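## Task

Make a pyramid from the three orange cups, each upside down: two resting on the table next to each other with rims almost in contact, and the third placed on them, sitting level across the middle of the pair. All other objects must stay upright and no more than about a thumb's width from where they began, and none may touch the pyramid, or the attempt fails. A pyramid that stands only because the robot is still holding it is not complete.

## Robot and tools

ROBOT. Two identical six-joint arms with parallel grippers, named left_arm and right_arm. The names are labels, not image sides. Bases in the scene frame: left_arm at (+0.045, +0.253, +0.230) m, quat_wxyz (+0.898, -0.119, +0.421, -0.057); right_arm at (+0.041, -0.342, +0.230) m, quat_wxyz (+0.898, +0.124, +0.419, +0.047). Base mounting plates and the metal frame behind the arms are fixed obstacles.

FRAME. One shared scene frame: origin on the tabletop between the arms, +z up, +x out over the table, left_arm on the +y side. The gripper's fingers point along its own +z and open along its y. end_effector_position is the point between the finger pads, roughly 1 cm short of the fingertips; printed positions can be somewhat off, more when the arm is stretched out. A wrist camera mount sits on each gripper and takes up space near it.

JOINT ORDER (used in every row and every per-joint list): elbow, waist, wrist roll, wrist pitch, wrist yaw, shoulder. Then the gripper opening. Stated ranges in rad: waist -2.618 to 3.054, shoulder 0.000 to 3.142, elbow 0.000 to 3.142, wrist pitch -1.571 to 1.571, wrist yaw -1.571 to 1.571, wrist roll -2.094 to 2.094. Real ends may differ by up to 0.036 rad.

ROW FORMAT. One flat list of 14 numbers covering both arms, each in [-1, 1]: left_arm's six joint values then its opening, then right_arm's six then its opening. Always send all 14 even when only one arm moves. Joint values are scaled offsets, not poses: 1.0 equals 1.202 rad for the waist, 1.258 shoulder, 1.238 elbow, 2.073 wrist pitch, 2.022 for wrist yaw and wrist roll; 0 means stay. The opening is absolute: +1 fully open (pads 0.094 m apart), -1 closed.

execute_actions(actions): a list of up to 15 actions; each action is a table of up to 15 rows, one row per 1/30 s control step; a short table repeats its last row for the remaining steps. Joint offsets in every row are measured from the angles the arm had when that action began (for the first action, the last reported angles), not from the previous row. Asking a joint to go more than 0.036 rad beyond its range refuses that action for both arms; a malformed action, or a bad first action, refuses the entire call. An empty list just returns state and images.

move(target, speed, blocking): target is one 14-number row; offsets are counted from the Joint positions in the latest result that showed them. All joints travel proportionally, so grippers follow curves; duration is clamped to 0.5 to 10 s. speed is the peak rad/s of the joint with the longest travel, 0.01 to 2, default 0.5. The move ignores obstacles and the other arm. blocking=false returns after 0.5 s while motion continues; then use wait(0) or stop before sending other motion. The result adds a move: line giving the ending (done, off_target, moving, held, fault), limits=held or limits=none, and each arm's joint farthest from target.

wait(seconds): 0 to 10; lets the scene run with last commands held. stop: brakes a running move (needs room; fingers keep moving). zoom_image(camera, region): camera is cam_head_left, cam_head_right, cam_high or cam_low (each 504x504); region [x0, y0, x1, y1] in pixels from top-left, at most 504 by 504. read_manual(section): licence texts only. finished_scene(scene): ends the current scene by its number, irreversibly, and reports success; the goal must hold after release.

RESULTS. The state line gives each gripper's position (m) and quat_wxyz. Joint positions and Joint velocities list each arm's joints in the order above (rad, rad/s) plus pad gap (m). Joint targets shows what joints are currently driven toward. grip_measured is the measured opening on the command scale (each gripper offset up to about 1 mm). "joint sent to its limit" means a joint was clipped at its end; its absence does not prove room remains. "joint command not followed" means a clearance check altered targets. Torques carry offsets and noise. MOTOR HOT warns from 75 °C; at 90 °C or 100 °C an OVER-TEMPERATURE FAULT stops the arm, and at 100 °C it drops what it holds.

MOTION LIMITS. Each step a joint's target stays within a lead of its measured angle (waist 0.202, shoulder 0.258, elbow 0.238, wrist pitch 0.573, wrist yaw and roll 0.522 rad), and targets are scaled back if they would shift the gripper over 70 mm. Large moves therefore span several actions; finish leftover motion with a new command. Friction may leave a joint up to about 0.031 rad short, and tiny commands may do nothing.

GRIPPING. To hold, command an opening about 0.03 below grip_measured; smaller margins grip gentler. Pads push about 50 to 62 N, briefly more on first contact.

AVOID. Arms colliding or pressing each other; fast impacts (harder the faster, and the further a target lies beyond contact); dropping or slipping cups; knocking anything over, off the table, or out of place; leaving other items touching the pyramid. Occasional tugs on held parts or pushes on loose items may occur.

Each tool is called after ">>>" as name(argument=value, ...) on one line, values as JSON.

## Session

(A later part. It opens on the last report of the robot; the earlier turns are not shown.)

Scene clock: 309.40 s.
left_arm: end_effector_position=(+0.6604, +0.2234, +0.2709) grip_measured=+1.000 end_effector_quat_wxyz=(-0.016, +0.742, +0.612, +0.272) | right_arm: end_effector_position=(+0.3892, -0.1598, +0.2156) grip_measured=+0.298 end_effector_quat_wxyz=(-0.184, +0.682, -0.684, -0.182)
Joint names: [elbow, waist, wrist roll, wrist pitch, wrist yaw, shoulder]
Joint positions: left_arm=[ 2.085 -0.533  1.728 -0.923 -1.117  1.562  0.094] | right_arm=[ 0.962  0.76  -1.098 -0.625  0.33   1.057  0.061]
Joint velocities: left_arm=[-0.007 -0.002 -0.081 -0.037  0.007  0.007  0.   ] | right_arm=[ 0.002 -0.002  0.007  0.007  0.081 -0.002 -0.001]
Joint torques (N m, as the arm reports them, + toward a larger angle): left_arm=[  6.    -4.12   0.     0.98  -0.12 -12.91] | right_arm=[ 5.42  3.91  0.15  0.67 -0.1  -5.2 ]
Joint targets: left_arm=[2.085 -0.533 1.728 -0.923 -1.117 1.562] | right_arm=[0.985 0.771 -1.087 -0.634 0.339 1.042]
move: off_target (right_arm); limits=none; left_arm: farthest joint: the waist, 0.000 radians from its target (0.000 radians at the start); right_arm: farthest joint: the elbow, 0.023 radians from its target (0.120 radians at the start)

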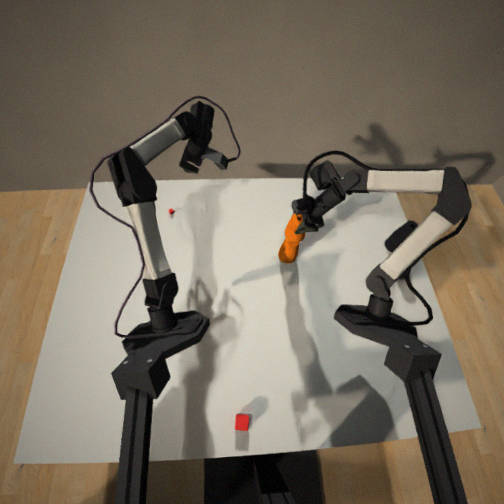

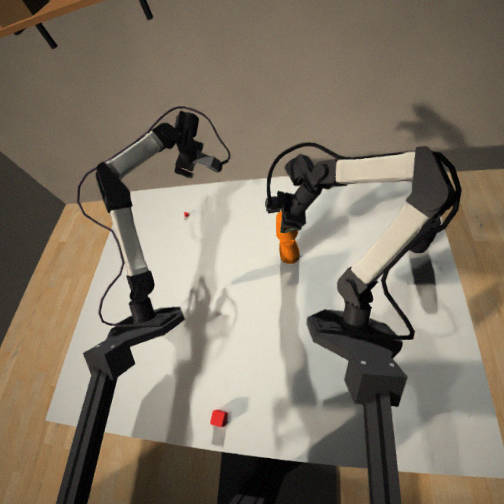

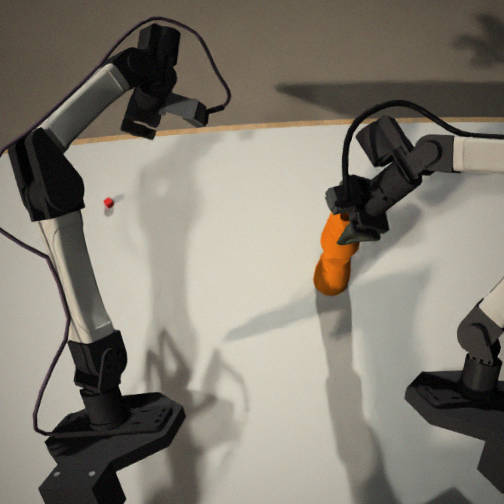

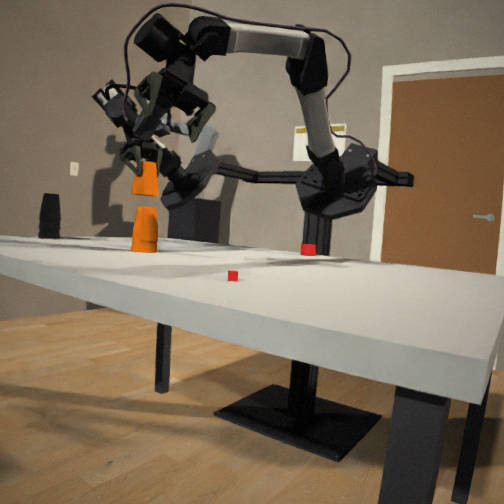

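>>> move(target=[0,0,0,0,0,0,1,-0.093,-0.400,-0.158,-0.014,-0.188,-0.139,0.24], speed=0.5)

Scene clock: 344.47 s.
left_arm: end_effector_position=(+0.6604, +0.2234, +0.2709) grip_measured=+1.000 end_effector_quat_wxyz=(-0.016, +0.742, +0.612, +0.272) | right_arm: end_effector_position=(+0.3903, -0.2432, +0.1789) grip_measured=+0.298 end_effector_quat_wxyz=(-0.181, +0.683, -0.684, -0.181)
Joint names: [elbow, waist, wrist roll, wrist pitch, wrist yaw, shoulder]
Joint positions: left_arm=[ 2.085 -0.533  1.728 -0.923 -1.117  1.562  0.094] | right_arm=[ 0.866  0.286 -1.407 -0.644 -0.032  0.901  0.061]
Joint velocities: left_arm=[-0.017  0.012 -0.022 -0.007  0.051  0.002  0.   ] | right_arm=[ 0.002  0.012  0.022  0.051 -0.051 -0.007  0.   ]
Joint torques (N m, as the arm reports them, + toward a larger angle): left_arm=[  5.94  -4.14  -0.02   1.    -0.11 -12.91] | right_arm=[ 2.58  0.88 -0.07  0.3  -0.35 -6.62]
Joint targets: left_arm=[2.085 -0.533 1.728 -0.923 -1.117 1.562] | right_arm=[0.847 0.279 -1.418 -0.654 -0.050 0.882]
move: done; limits=none; left_arm: farthest joint: the waist, 0.000 radians from its target (0.000 radians at the start); right_arm: farthest joint: the shoulder, 0.019 radians from its target (0.175 radians at the start)

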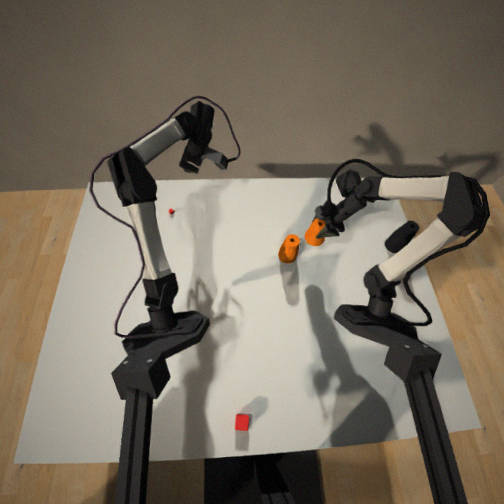

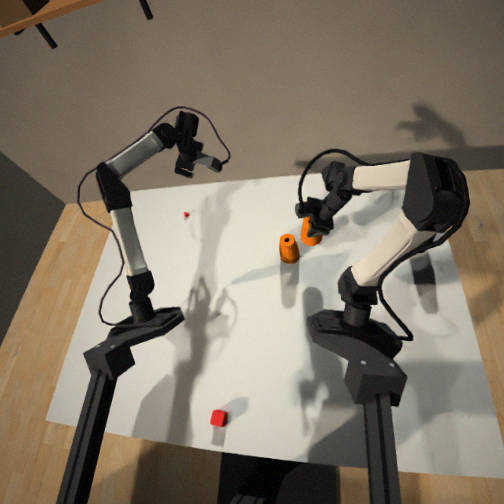

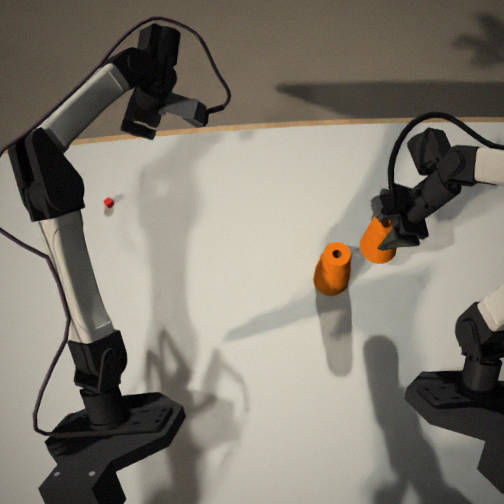

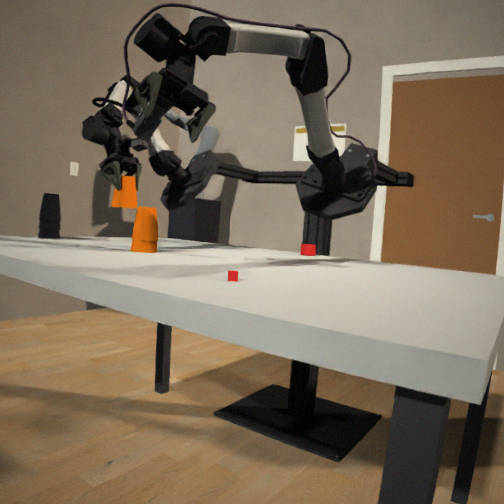

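>>> move(target=[0,0,0,0,0,0,1,-0.082,-0.113,-0.045,0.121,-0.059,0.138,0.24], speed=0.3)

>>> zoom_image(camera="cam_low", region=[60, 120, 210, 270])

>>> zoom_image(camera="cam_high", region=[290, 170, 450, 330])

Scene clock: 352.77 s.
left_arm: end_effector_position=(+0.6604, +0.2234, +0.2709) grip_measured=+1.000 end_effector_quat_wxyz=(-0.016, +0.742, +0.612, +0.272) | right_arm: end_effector_position=(+0.3876, -0.2406, +0.1179) grip_measured=+0.298 end_effector_quat_wxyz=(-0.179, +0.683, -0.684, -0.185)
Joint names: [elbow, waist, wrist roll, wrist pitch, wrist yaw, shoulder]
Joint positions: left_arm=[ 2.085 -0.533  1.728 -0.923 -1.117  1.562  0.094] | right_arm=[ 0.782  0.157 -1.487 -0.407 -0.135  1.067  0.061]
Joint velocities: left_arm=[-0.012  0.017  0.022 -0.037 -0.051 -0.002  0.   ] | right_arm=[-0.007  0.007 -0.022  0.022 -0.022  0.007  0.   ]
Joint torques (N m, as the arm reports them, + toward a larger angle): left_arm=[  6.    -4.1   -0.01   1.    -0.13 -12.91] | right_arm=[ 1.88  1.3  -0.08  0.51 -0.36 -5.42]
Joint targets: left_arm=[2.085 -0.533 1.728 -0.923 -1.117 1.562] | right_arm=[0.765 0.151 -1.498 -0.393 -0.152 1.075]
move: done; limits=none; left_arm: farthest joint: the waist, 0.000 radians from its target (0.000 radians at the start); right_arm: farthest joint: the elbow, 0.017 radians from its target (0.102 radians at the start)

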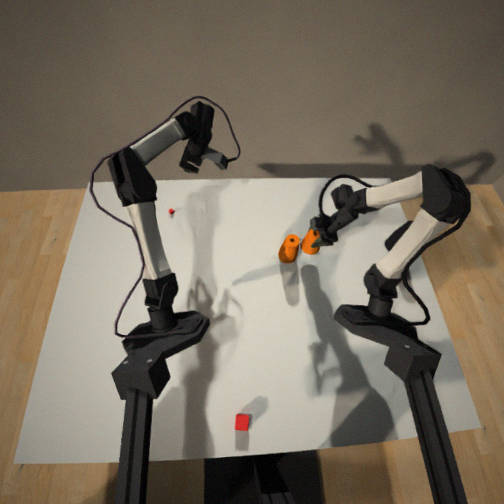

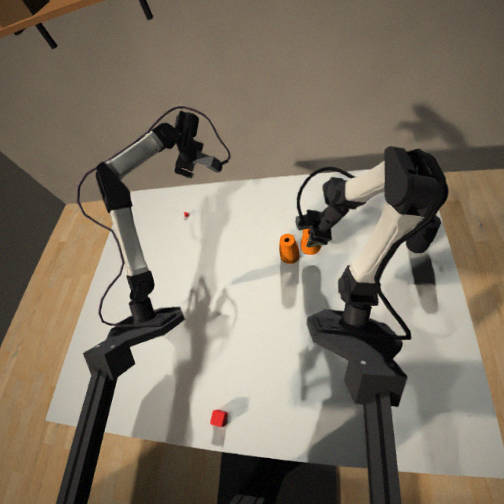

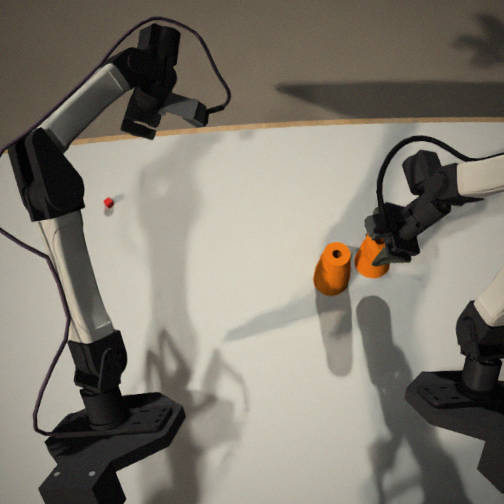

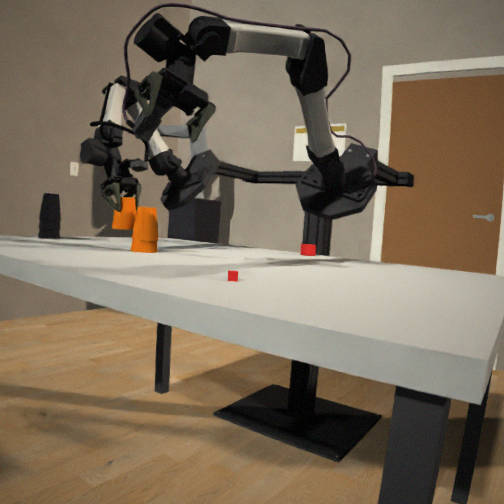

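Region (60, 120, 210, 270) of cam_low's 504x504 image, scaled by 3.360, with more detail than that image has.

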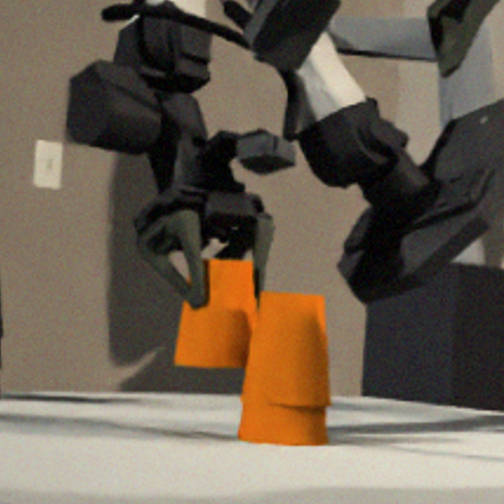

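Region (290, 170, 450, 330) of cam_high's 504x504 image, scaled by 3.150, with more detail than that image has.

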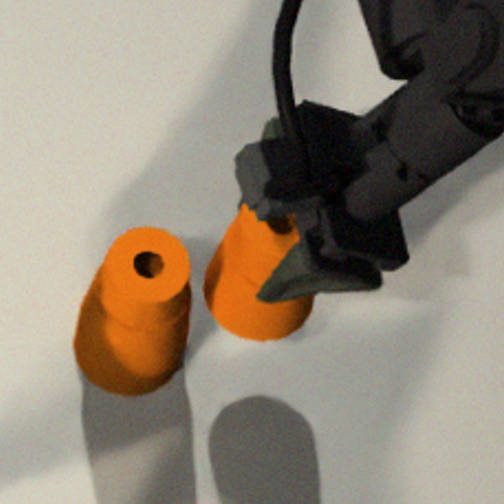

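>>> move(target=[0,0,0,0,0,0,1,-0.031,-0.082,-0.035,0.107,-0.044,0.158,0.24], speed=0.2)

>>> zoom_image(camera="cam_low", region=[60, 120, 210, 270])

>>> zoom_image(camera="cam_high", region=[290, 170, 450, 330])

Scene clock: 367.23 s.
left_arm: end_effector_position=(+0.6604, +0.2234, +0.2709) grip_measured=+1.000 end_effector_quat_wxyz=(-0.016, +0.742, +0.612, +0.272) | right_arm: end_effector_position=(+0.3893, -0.2424, +0.0639) grip_measured=+0.298 end_effector_quat_wxyz=(-0.182, +0.683, -0.684, -0.183)
Joint names: [elbow, waist, wrist roll, wrist pitch, wrist yaw, shoulder]
Joint positions: left_arm=[ 2.085 -0.533  1.728 -0.923 -1.117  1.562  0.094] | right_arm=[ 0.762  0.065 -1.547 -0.199 -0.207  1.258  0.061]
Joint velocities: left_arm=[-0.002 -0.007 -0.051  0.022  0.007  0.007  0.   ] | right_arm=[-0.002 -0.002 -0.022 -0.022  0.037  0.002 -0.   ]
Joint torques (N m, as the arm reports them, + toward a larger angle): left_arm=[  6.05  -4.08  -0.01   1.    -0.14 -12.95] | right_arm=[ 0.87  1.59 -0.08  0.46 -0.36 -6.06]
Joint targets: left_arm=[2.085 -0.533 1.728 -0.923 -1.117 1.562] | right_arm=[0.743 0.059 -1.557 -0.186 -0.224 1.266]
move: done; limits=none; left_arm: farthest joint: the waist, 0.000 radians from its target (0.000 radians at the start); right_arm: farthest joint: the elbow, 0.018 radians from its target (0.038 radians at the start)

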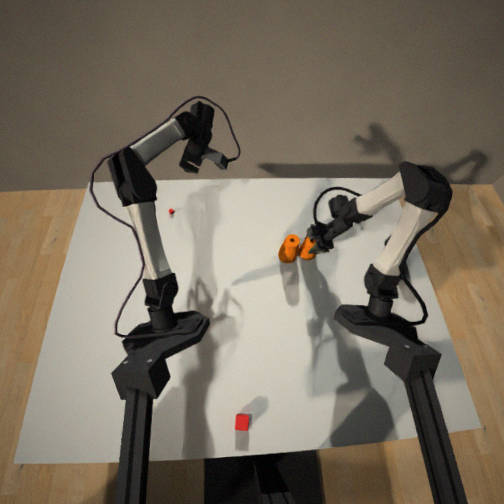

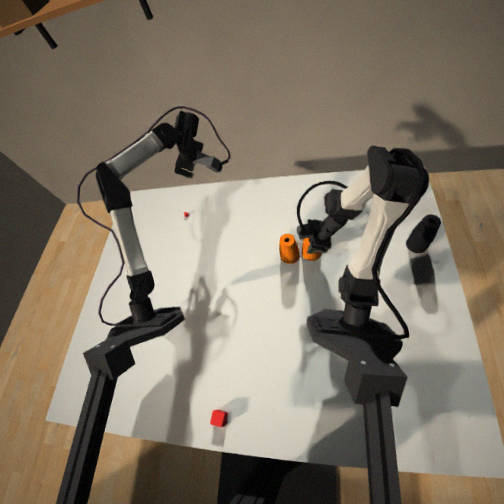

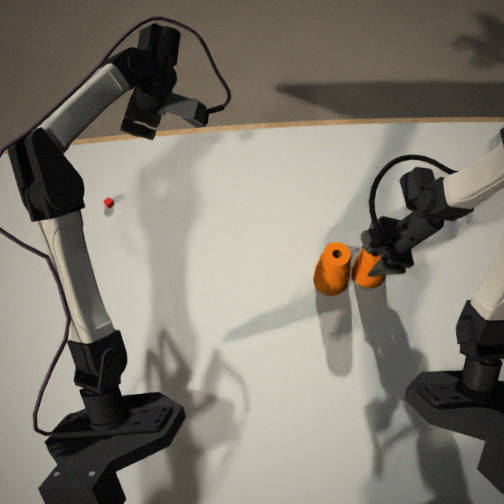

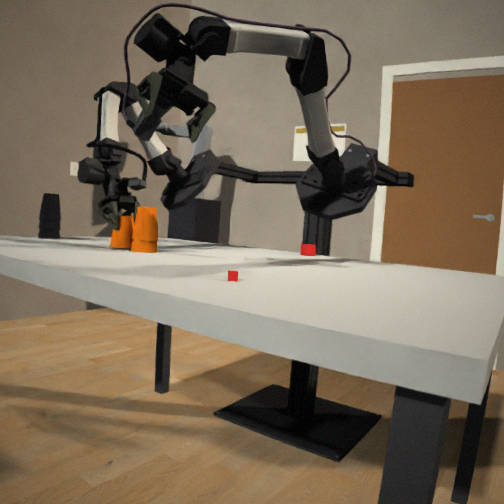

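Region (60, 120, 210, 270) of cam_low's 504x504 image, scaled by 3.360, with more detail than that image has.

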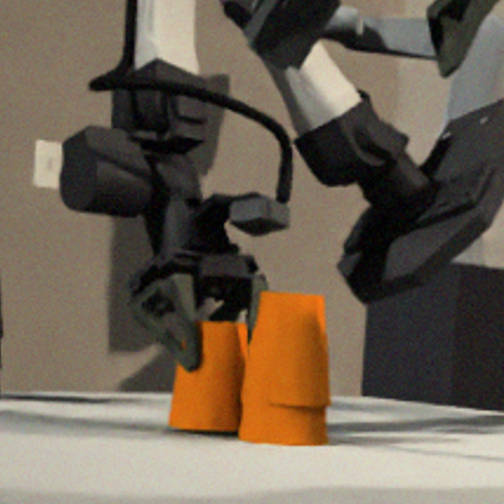

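Region (290, 170, 450, 330) of cam_high's 504x504 image, scaled by 3.150, with more detail than that image has.

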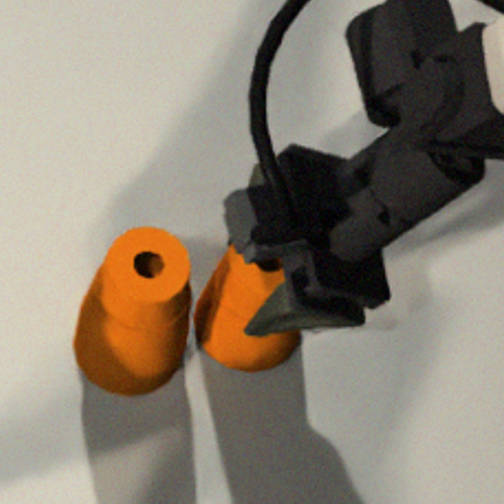

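>>> move(target=[0,0,0,0,0,0,1,-0.026,0.026,0.014,0.006,0.016,0.004,0.24], speed=0.05)

>>> zoom_image(camera="cam_high", region=[290, 170, 450, 330])

>>> zoom_image(camera="cam_head_left", region=[260, 200, 360, 300])

Scene clock: 383.83 s.
left_arm: end_effector_position=(+0.6604, +0.2234, +0.2709) grip_measured=+1.000 end_effector_quat_wxyz=(-0.016, +0.742, +0.612, +0.272) | right_arm: end_effector_position=(+0.3835, -0.2385, +0.0634) grip_measured=+0.298 end_effector_quat_wxyz=(-0.174, +0.683, -0.685, -0.184)
Joint names: [elbow, waist, wrist roll, wrist pitch, wrist yaw, shoulder]
Joint positions: left_arm=[ 2.085 -0.533  1.728 -0.923 -1.117  1.562  0.094] | right_arm=[ 0.749  0.086 -1.529 -0.196 -0.183  1.258  0.061]
Joint velocities: left_arm=[-0.002 -0.017  0.022 -0.125  0.022 -0.012  0.   ] | right_arm=[-0.022  0.002  0.037 -0.007 -0.022  0.007 -0.   ]
Joint torques (N m, as the arm reports them, + toward a larger angle): left_arm=[  5.99  -4.18   0.     0.99  -0.14 -12.93] | right_arm=[ 0.78  3.16  0.15  0.4  -0.12 -6.12]
Joint targets: left_arm=[2.085 -0.533 1.728 -0.923 -1.117 1.562] | right_arm=[0.730 0.096 -1.518 -0.187 -0.174 1.264]
move: done; limits=none; left_arm: farthest joint: the waist, 0.000 radians from its target (0.000 radians at the start); right_arm: farthest joint: the elbow, 0.019 radians from its target (0.032 radians at the start)

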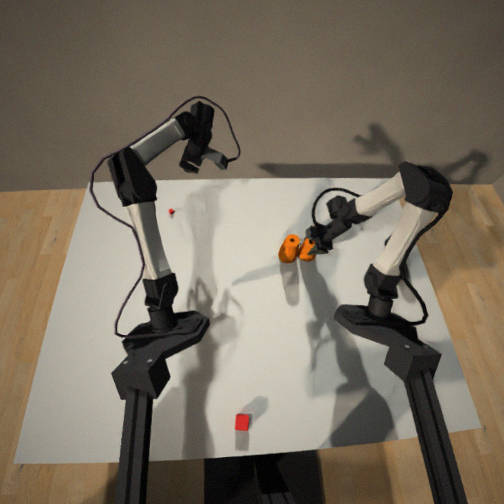

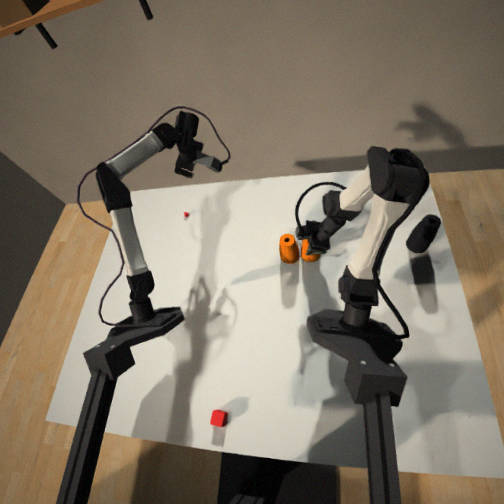

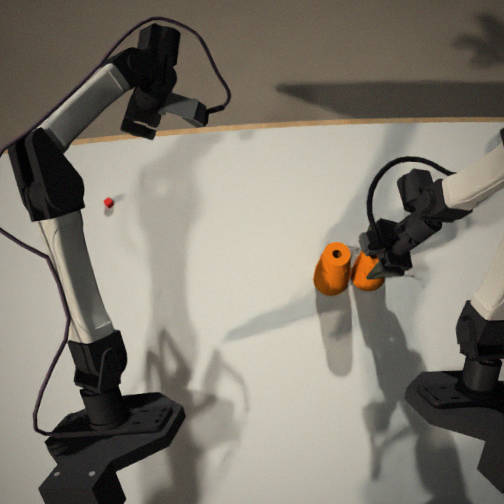

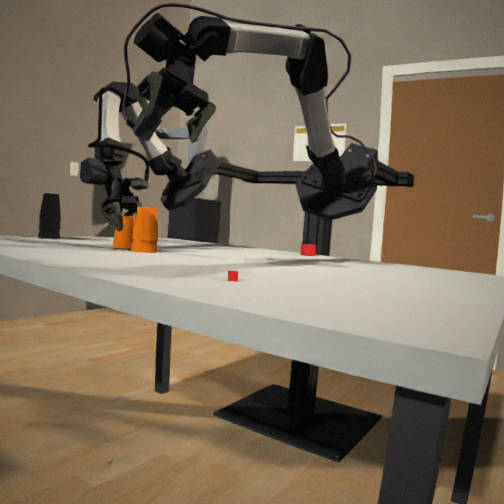

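Region (290, 170, 450, 330) of cam_high's 504x504 image, scaled by 3.150, with more detail than that image has.

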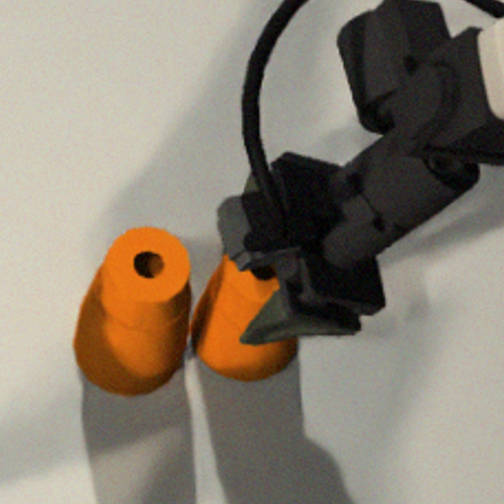

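Region (260, 200, 360, 300) of cam_head_left's 504x504 image, scaled by 5.040, with more detail than that image has.

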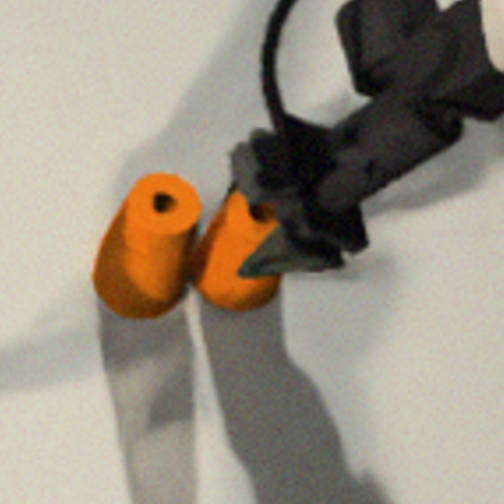

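>>> execute_actions(actions=[[[0,0,0,0,0,0,1,-0.012,0,0,0.004,0,0.008,0.24],[0,0,0,0,0,0,1,-0.012,0,0,0.008,0,0.013,0.24],[0,0,0,0,0,0,1,-0.012,0,0,0.011,0,0.017,0.24]],[[0,0,0,0,0,0,1,0,0,0,0,0,0,0.32],[0,0,0,0,0,0,1,0,0,0,0,0,0,0.32],[0,0,0,0,0,0,1,0,0,0,0,0,0,0.32],[0,0,0,0,0,0,1,0,0,0,0,0,0,0.4],[0,0,0,0,0,0,1,0,0,0,0,0,0,0.4],[0,0,0,0,0,0,1,0,0,0,0,0,0,0.4],[0,0,0,0,0,0,1,0,0,0,0,0,0,0.6],[0,0,0,0,0,0,1,0,0,0,0,0,0,0.6],[0,0,0,0,0,0,1,0,0,0,0,0,0,1]]])

>>> zoom_image(camera="cam_high", region=[290, 170, 450, 330])

Scene clock: 396.30 s.
left_arm: end_effector_position=(+0.6604, +0.2234, +0.2709) grip_measured=+1.000 end_effector_quat_wxyz=(-0.016, +0.742, +0.612, +0.272) | right_arm: end_effector_position=(+0.3824, -0.2377, +0.0607) grip_measured=+1.000 end_effector_quat_wxyz=(-0.173, +0.683, -0.685, -0.186)
Joint names: [elbow, waist, wrist roll, wrist pitch, wrist yaw, shoulder]
Joint positions: left_arm=[ 2.085 -0.533  1.728 -0.923 -1.117  1.562  0.094] | right_arm=[ 0.749  0.086 -1.529 -0.189 -0.182  1.27   0.094]
Joint velocities: left_arm=[-0.022  0.002 -0.007 -0.066 -0.051 -0.017  0.   ] | right_arm=[-0.002 -0.012 -0.066 -0.037 -0.022 -0.002  0.   ]
Joint torques (N m, as the arm reports them, + toward a larger angle): left_arm=[  5.98  -4.13   0.     1.    -0.13 -12.92] | right_arm=[ 2.11  2.24  0.03  0.26 -0.2  -6.55]
Joint targets: left_arm=[2.085 -0.533 1.728 -0.923 -1.117 1.562] | right_arm=[0.749 0.086 -1.529 -0.189 -0.182 1.270]

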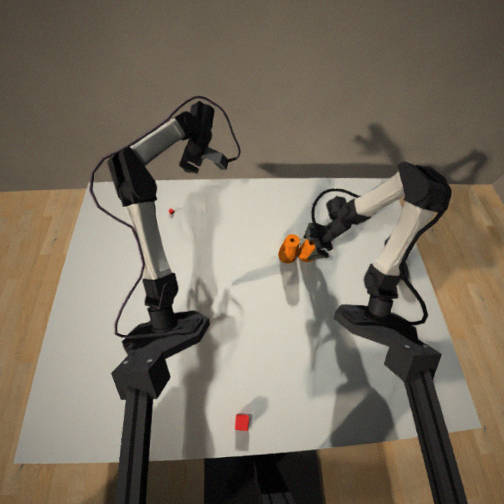

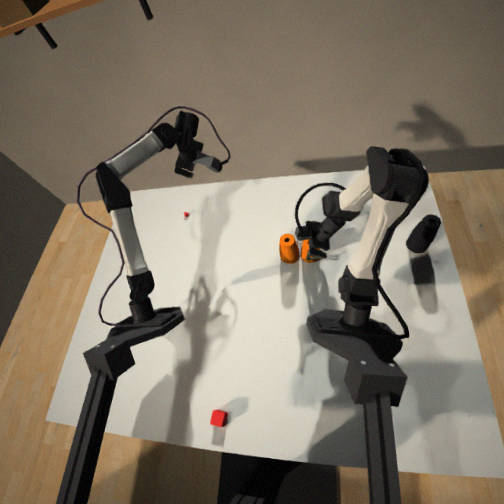

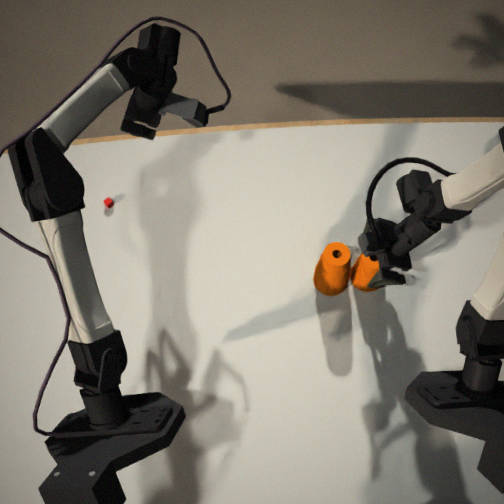

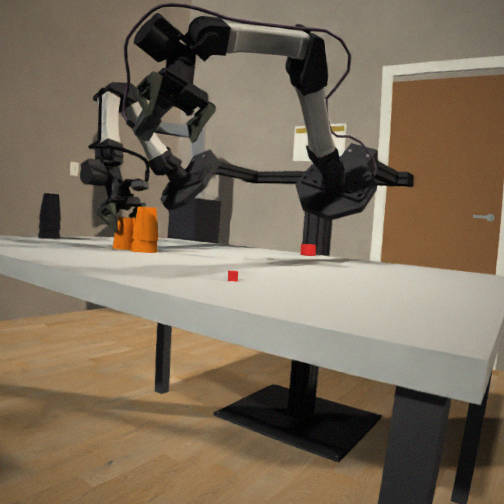

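Region (290, 170, 450, 330) of cam_high's 504x504 image, scaled by 3.150, with more detail than that image has.

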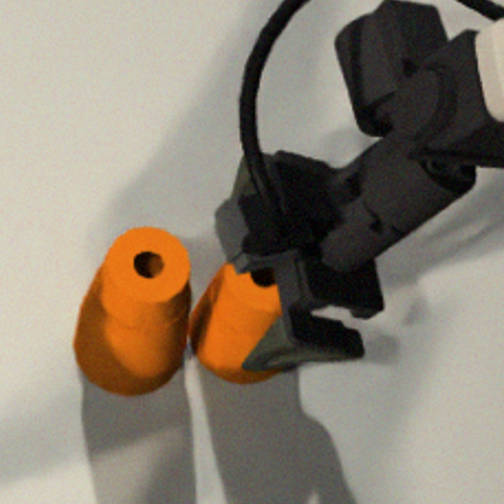

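>>> move(target=[0,0,0,0,0,0,1,0.043,0.066,0.025,-0.111,0.030,-0.173,1], speed=0.4)

Scene clock: 415.80 s.
left_arm: end_effector_position=(+0.6604, +0.2234, +0.2709) grip_measured=+1.000 end_effector_quat_wxyz=(-0.016, +0.742, +0.612, +0.272) | right_arm: end_effector_position=(+0.3875, -0.2418, +0.1173) grip_measured=+1.000 end_effector_quat_wxyz=(-0.177, +0.684, -0.683, -0.183)
Joint names: [elbow, waist, wrist roll, wrist pitch, wrist yaw, shoulder]
Joint positions: left_arm=[ 2.085 -0.533  1.728 -0.923 -1.117  1.562  0.094] | right_arm=[ 0.781  0.155 -1.49  -0.407 -0.131  1.067  0.094]
Joint velocities: left_arm=[-0.002 -0.007 -0.022  0.051 -0.066  0.002  0.   ] | right_arm=[-0.012 -0.017  0.007  0.037  0.007  0.007  0.   ]
Joint torques (N m, as the arm reports them, + toward a larger angle): left_arm=[  5.95  -4.1   -0.02   0.99  -0.14 -12.95] | right_arm=[ 4.66  2.78  0.17  0.19 -0.11 -7.07]
Joint targets: left_arm=[2.085 -0.533 1.728 -0.923 -1.117 1.562] | right_arm=[0.802 0.165 -1.479 -0.419 -0.121 1.052]
move: off_target (right_arm); limits=none; left_arm: farthest joint: the waist, 0.000 radians from its target (0.000 radians at the start); right_arm: farthest joint: the elbow, 0.021 radians from its target (0.053 radians at the start)

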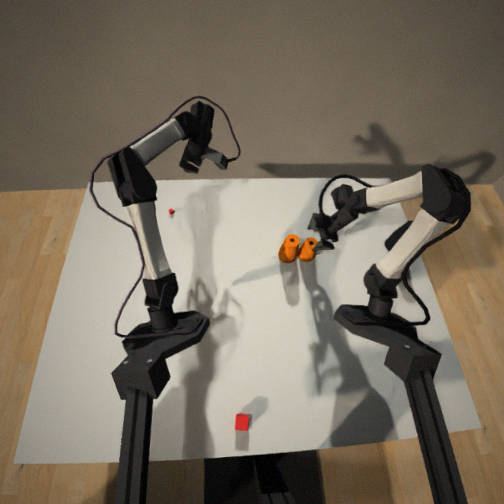

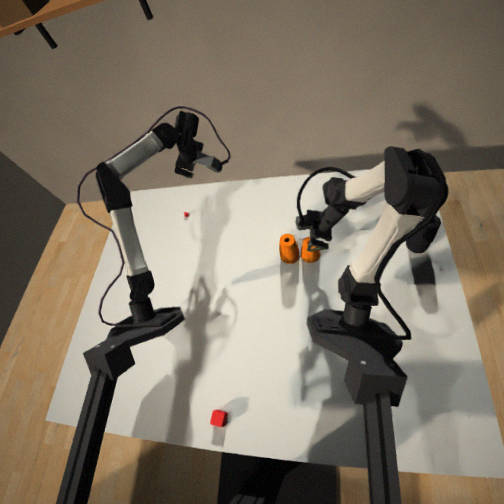

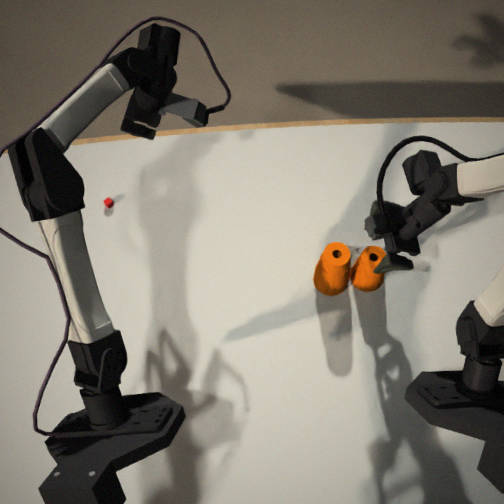

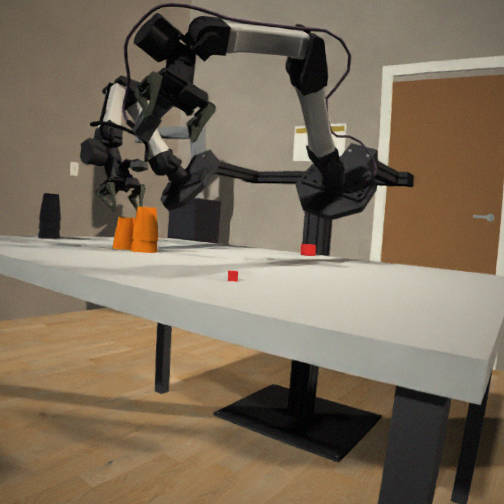

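>>> move(target=[0,0,0,0,0,0,1,0.026,0.233,0.089,0.128,0.106,0.207,1], speed=0.35)

>>> zoom_image(camera="cam_low", region=[60, 120, 210, 270])

>>> zoom_image(camera="cam_high", region=[290, 170, 450, 330])

Scene clock: 424.30 s.
left_arm: end_effector_position=(+0.6604, +0.2234, +0.2709) grip_measured=+1.000 end_effector_quat_wxyz=(-0.016, +0.742, +0.612, +0.272) | right_arm: end_effector_position=(+0.3781, -0.1578, +0.0904) grip_measured=+1.000 end_effector_quat_wxyz=(-0.176, +0.686, -0.681, -0.186)
Joint names: [elbow, waist, wrist roll, wrist pitch, wrist yaw, shoulder]
Joint positions: left_arm=[ 2.085 -0.533  1.728 -0.923 -1.117  1.562  0.094] | right_arm=[ 0.781  0.427 -1.321 -0.157  0.073  1.32   0.094]
Joint velocities: left_arm=[ 0.022  0.002 -0.051 -0.051  0.037 -0.002  0.   ] | right_arm=[ 0.002 -0.012  0.037 -0.022  0.022  0.002  0.   ]
Joint torques (N m, as the arm reports them, + toward a larger angle): left_arm=[  5.98  -4.1   -0.01   1.    -0.14 -12.85] | right_arm=[ 4.75  4.47  0.13  0.69 -0.1  -5.38]
Joint targets: left_arm=[2.085 -0.533 1.728 -0.923 -1.117 1.562] | right_arm=[0.813 0.436 -1.310 -0.142 0.083 1.327]
move: off_target (right_arm); limits=none; left_arm: farthest joint: the waist, 0.000 radians from its target (0.000 radians at the start); right_arm: farthest joint: the elbow, 0.032 radians from its target (0.032 radians at the start)

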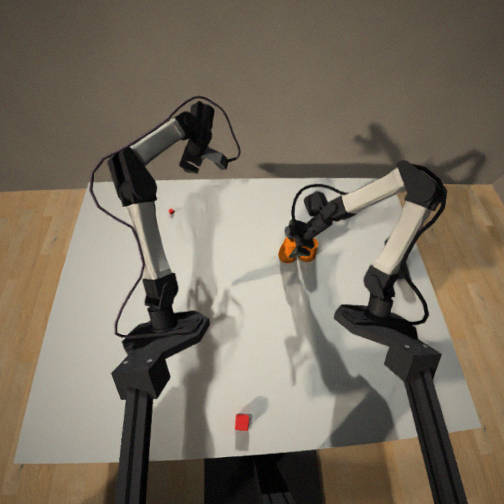

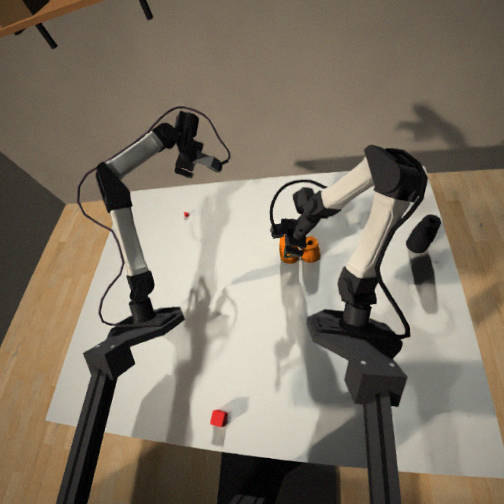

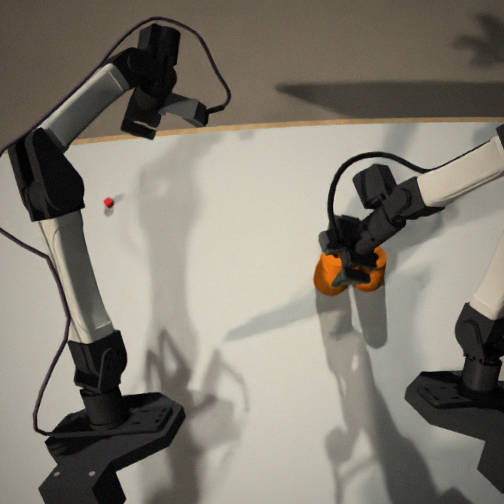

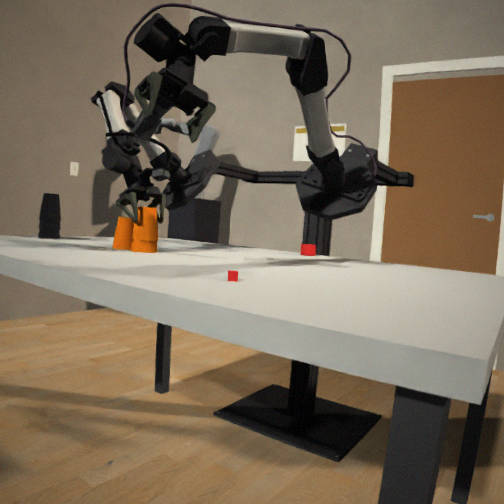

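Region (60, 120, 210, 270) of cam_low's 504x504 image, scaled by 3.360, with more detail than that image has.

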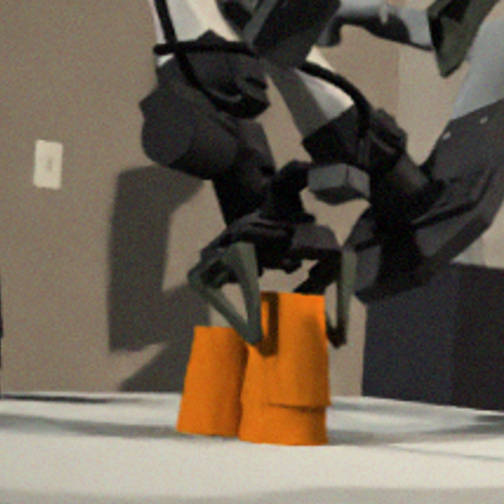

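Region (290, 170, 450, 330) of cam_high's 504x504 image, scaled by 3.150, with more detail than that image has.

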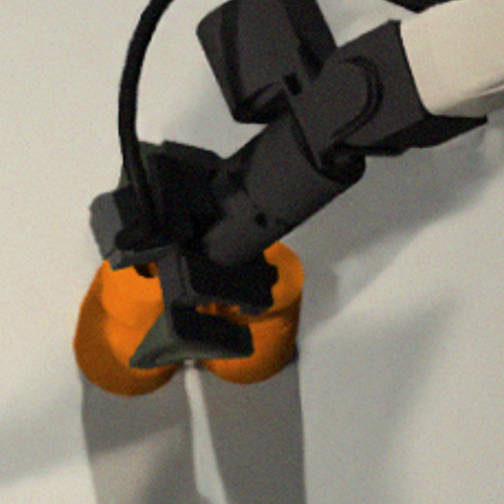

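>>> execute_actions(actions=[[[0,0,0,0,0,0,1,0.028,0,0,0,0,0,1],[0,0,0,0,0,0,1,0.032,0,0,0,0,0,1],[0,0,0,0,0,0,1,0.035,0,0,0,0,0,1]]])

Scene clock: 428.33 s.
left_arm: end_effector_position=(+0.6604, +0.2234, +0.2709) grip_measured=+1.000 end_effector_quat_wxyz=(-0.016, +0.742, +0.612, +0.272) | right_arm: end_effector_position=(+0.3876, -0.1569, +0.0932) grip_measured=+1.000 end_effector_quat_wxyz=(-0.184, +0.683, -0.683, -0.181)
Joint names: [elbow, waist, wrist roll, wrist pitch, wrist yaw, shoulder]
Joint positions: left_arm=[ 2.085 -0.533  1.728 -0.923 -1.117  1.562  0.094] | right_arm=[ 0.802  0.427 -1.321 -0.159  0.074  1.32   0.094]
Joint velocities: left_arm=[-0.007  0.002 -0.007 -0.007  0.051 -0.022  0.   ] | right_arm=[ 0.007  0.007  0.007 -0.007 -0.037  0.027  0.   ]
Joint torques (N m, as the arm reports them, + toward a larger angle): left_arm=[  5.91  -4.06  -0.02   1.01  -0.12 -12.93] | right_arm=[ 4.14  3.67  0.03  0.55 -0.2  -6.07]
Joint targets: left_arm=[2.085 -0.533 1.728 -0.923 -1.117 1.562] | right_arm=[0.825 0.427 -1.321 -0.157 0.073 1.320]

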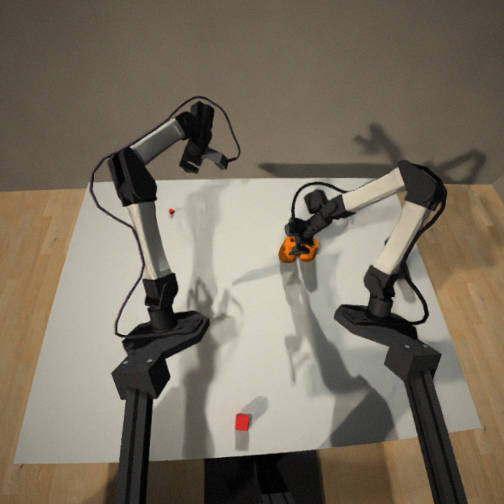

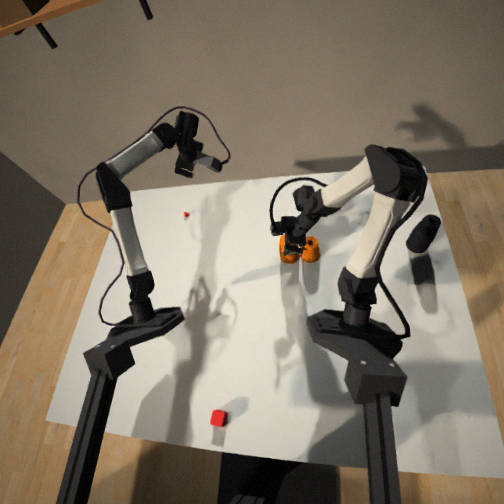

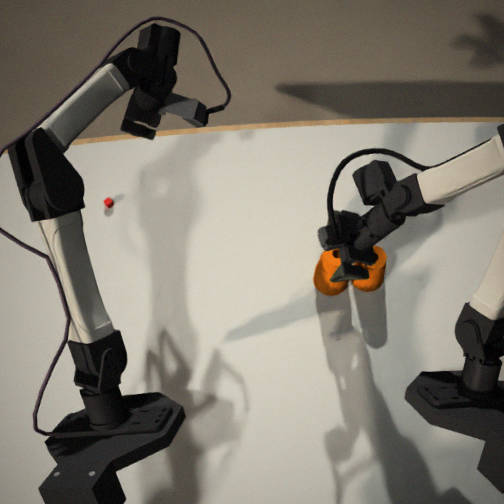

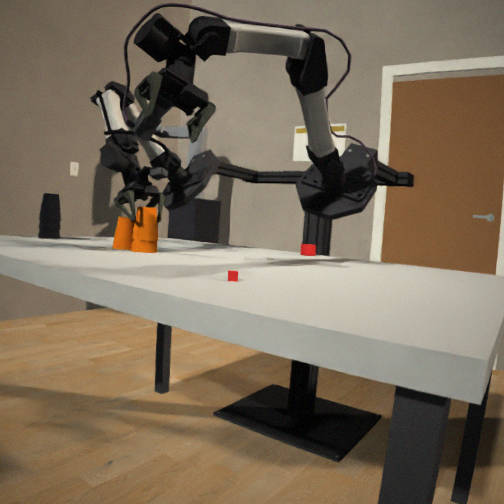

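>>> execute_actions(actions=[[[0,0,0,0,0,0,1,0,0,0,0,0,0,0.6],[0,0,0,0,0,0,1,0,0,0,0,0,0,0.6],[0,0,0,0,0,0,1,0,0,0,0,0,0,0.6],[0,0,0,0,0,0,1,0,0,0,0,0,0,0.6],[0,0,0,0,0,0,1,0,0,0,0,0,0,0.6],[0,0,0,0,0,0,1,0,0,0,0,0,0,0.42],[0,0,0,0,0,0,1,0,0,0,0,0,0,0.42],[0,0,0,0,0,0,1,0,0,0,0,0,0,0.42],[0,0,0,0,0,0,1,0,0,0,0,0,0,0.42],[0,0,0,0,0,0,1,0,0,0,0,0,0,0.34]],[[0,0,0,0,0,0,1,0,0,0,0,0,0,0.34],[0,0,0,0,0,0,1,0,0,0,0,0,0,0.34],[0,0,0,0,0,0,1,0,0,0,0,0,0,0.34],[0,0,0,0,0,0,1,0,0,0,0,0,0,0.30],[0,0,0,0,0,0,1,0,0,0,0,0,0,0.30],[0,0,0,0,0,0,1,0,0,0,0,0,0,0.30],[0,0,0,0,0,0,1,0,0,0,0,0,0,0.24]]])

>>> zoom_image(camera="cam_low", region=[60, 120, 210, 270])

Scene clock: 441.93 s.
left_arm: end_effector_position=(+0.6604, +0.2234, +0.2709) grip_measured=+1.000 end_effector_quat_wxyz=(-0.016, +0.742, +0.612, +0.272) | right_arm: end_effector_position=(+0.3876, -0.1569, +0.0932) grip_measured=+0.277 end_effector_quat_wxyz=(-0.184, +0.683, -0.683, -0.181)
Joint names: [elbow, waist, wrist roll, wrist pitch, wrist yaw, shoulder]
Joint positions: left_arm=[ 2.085 -0.533  1.728 -0.923 -1.117  1.562  0.094] | right_arm=[ 0.802  0.427 -1.321 -0.159  0.074  1.32   0.06 ]
Joint velocities: left_arm=[-0.007 -0.002 -0.022 -0.037  0.007  0.002  0.   ] | right_arm=[ 0.007 -0.007  0.022  0.007 -0.007  0.022 -0.001]
Joint torques (N m, as the arm reports them, + toward a larger angle): left_arm=[  5.99  -4.1    0.     0.98  -0.11 -12.94] | right_arm=[ 2.52  3.67  0.03  0.55 -0.19 -6.05]
Joint targets: left_arm=[2.085 -0.533 1.728 -0.923 -1.117 1.562] | right_arm=[0.802 0.427 -1.321 -0.159 0.074 1.320]

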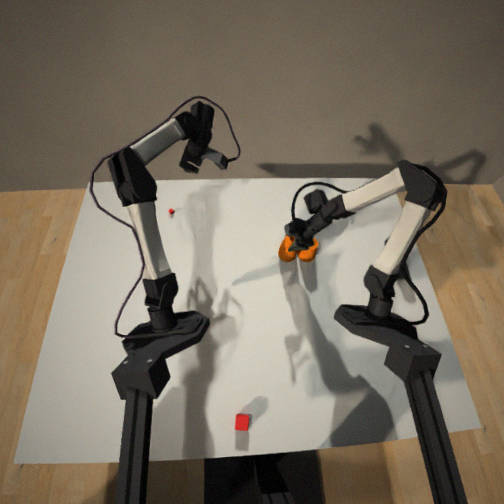

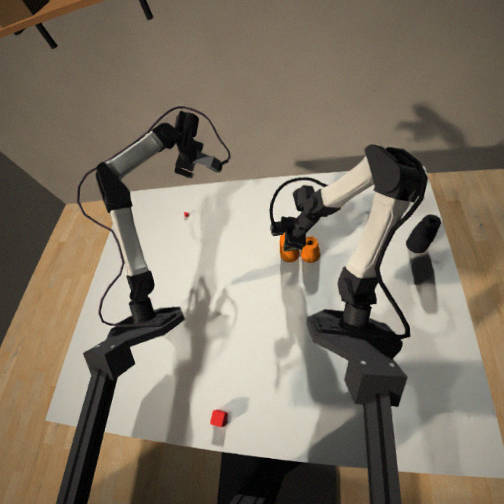

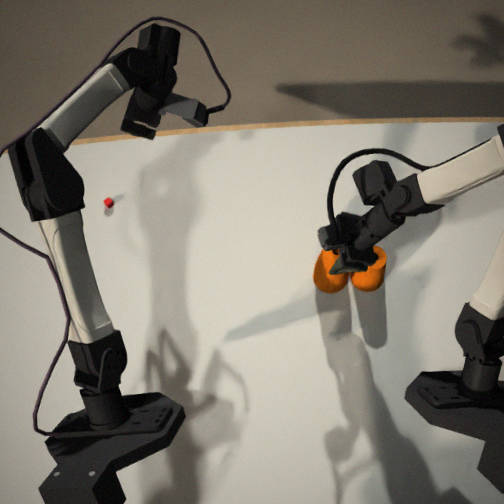

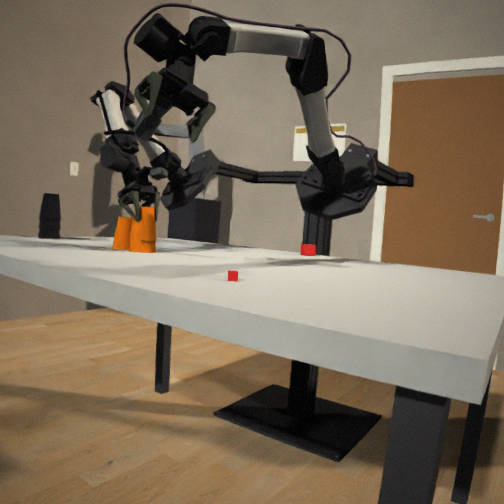

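Region (60, 120, 210, 270) of cam_low's 504x504 image, scaled by 3.360, with more detail than that image has.

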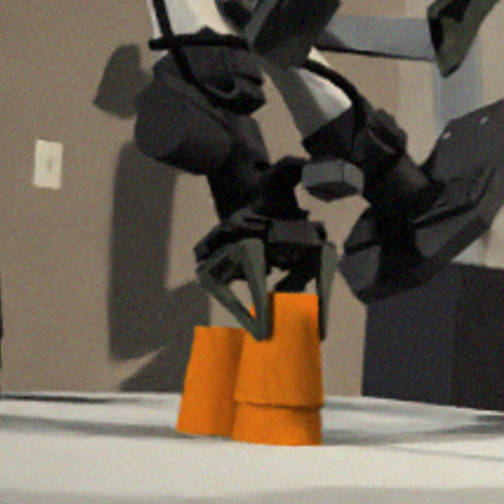

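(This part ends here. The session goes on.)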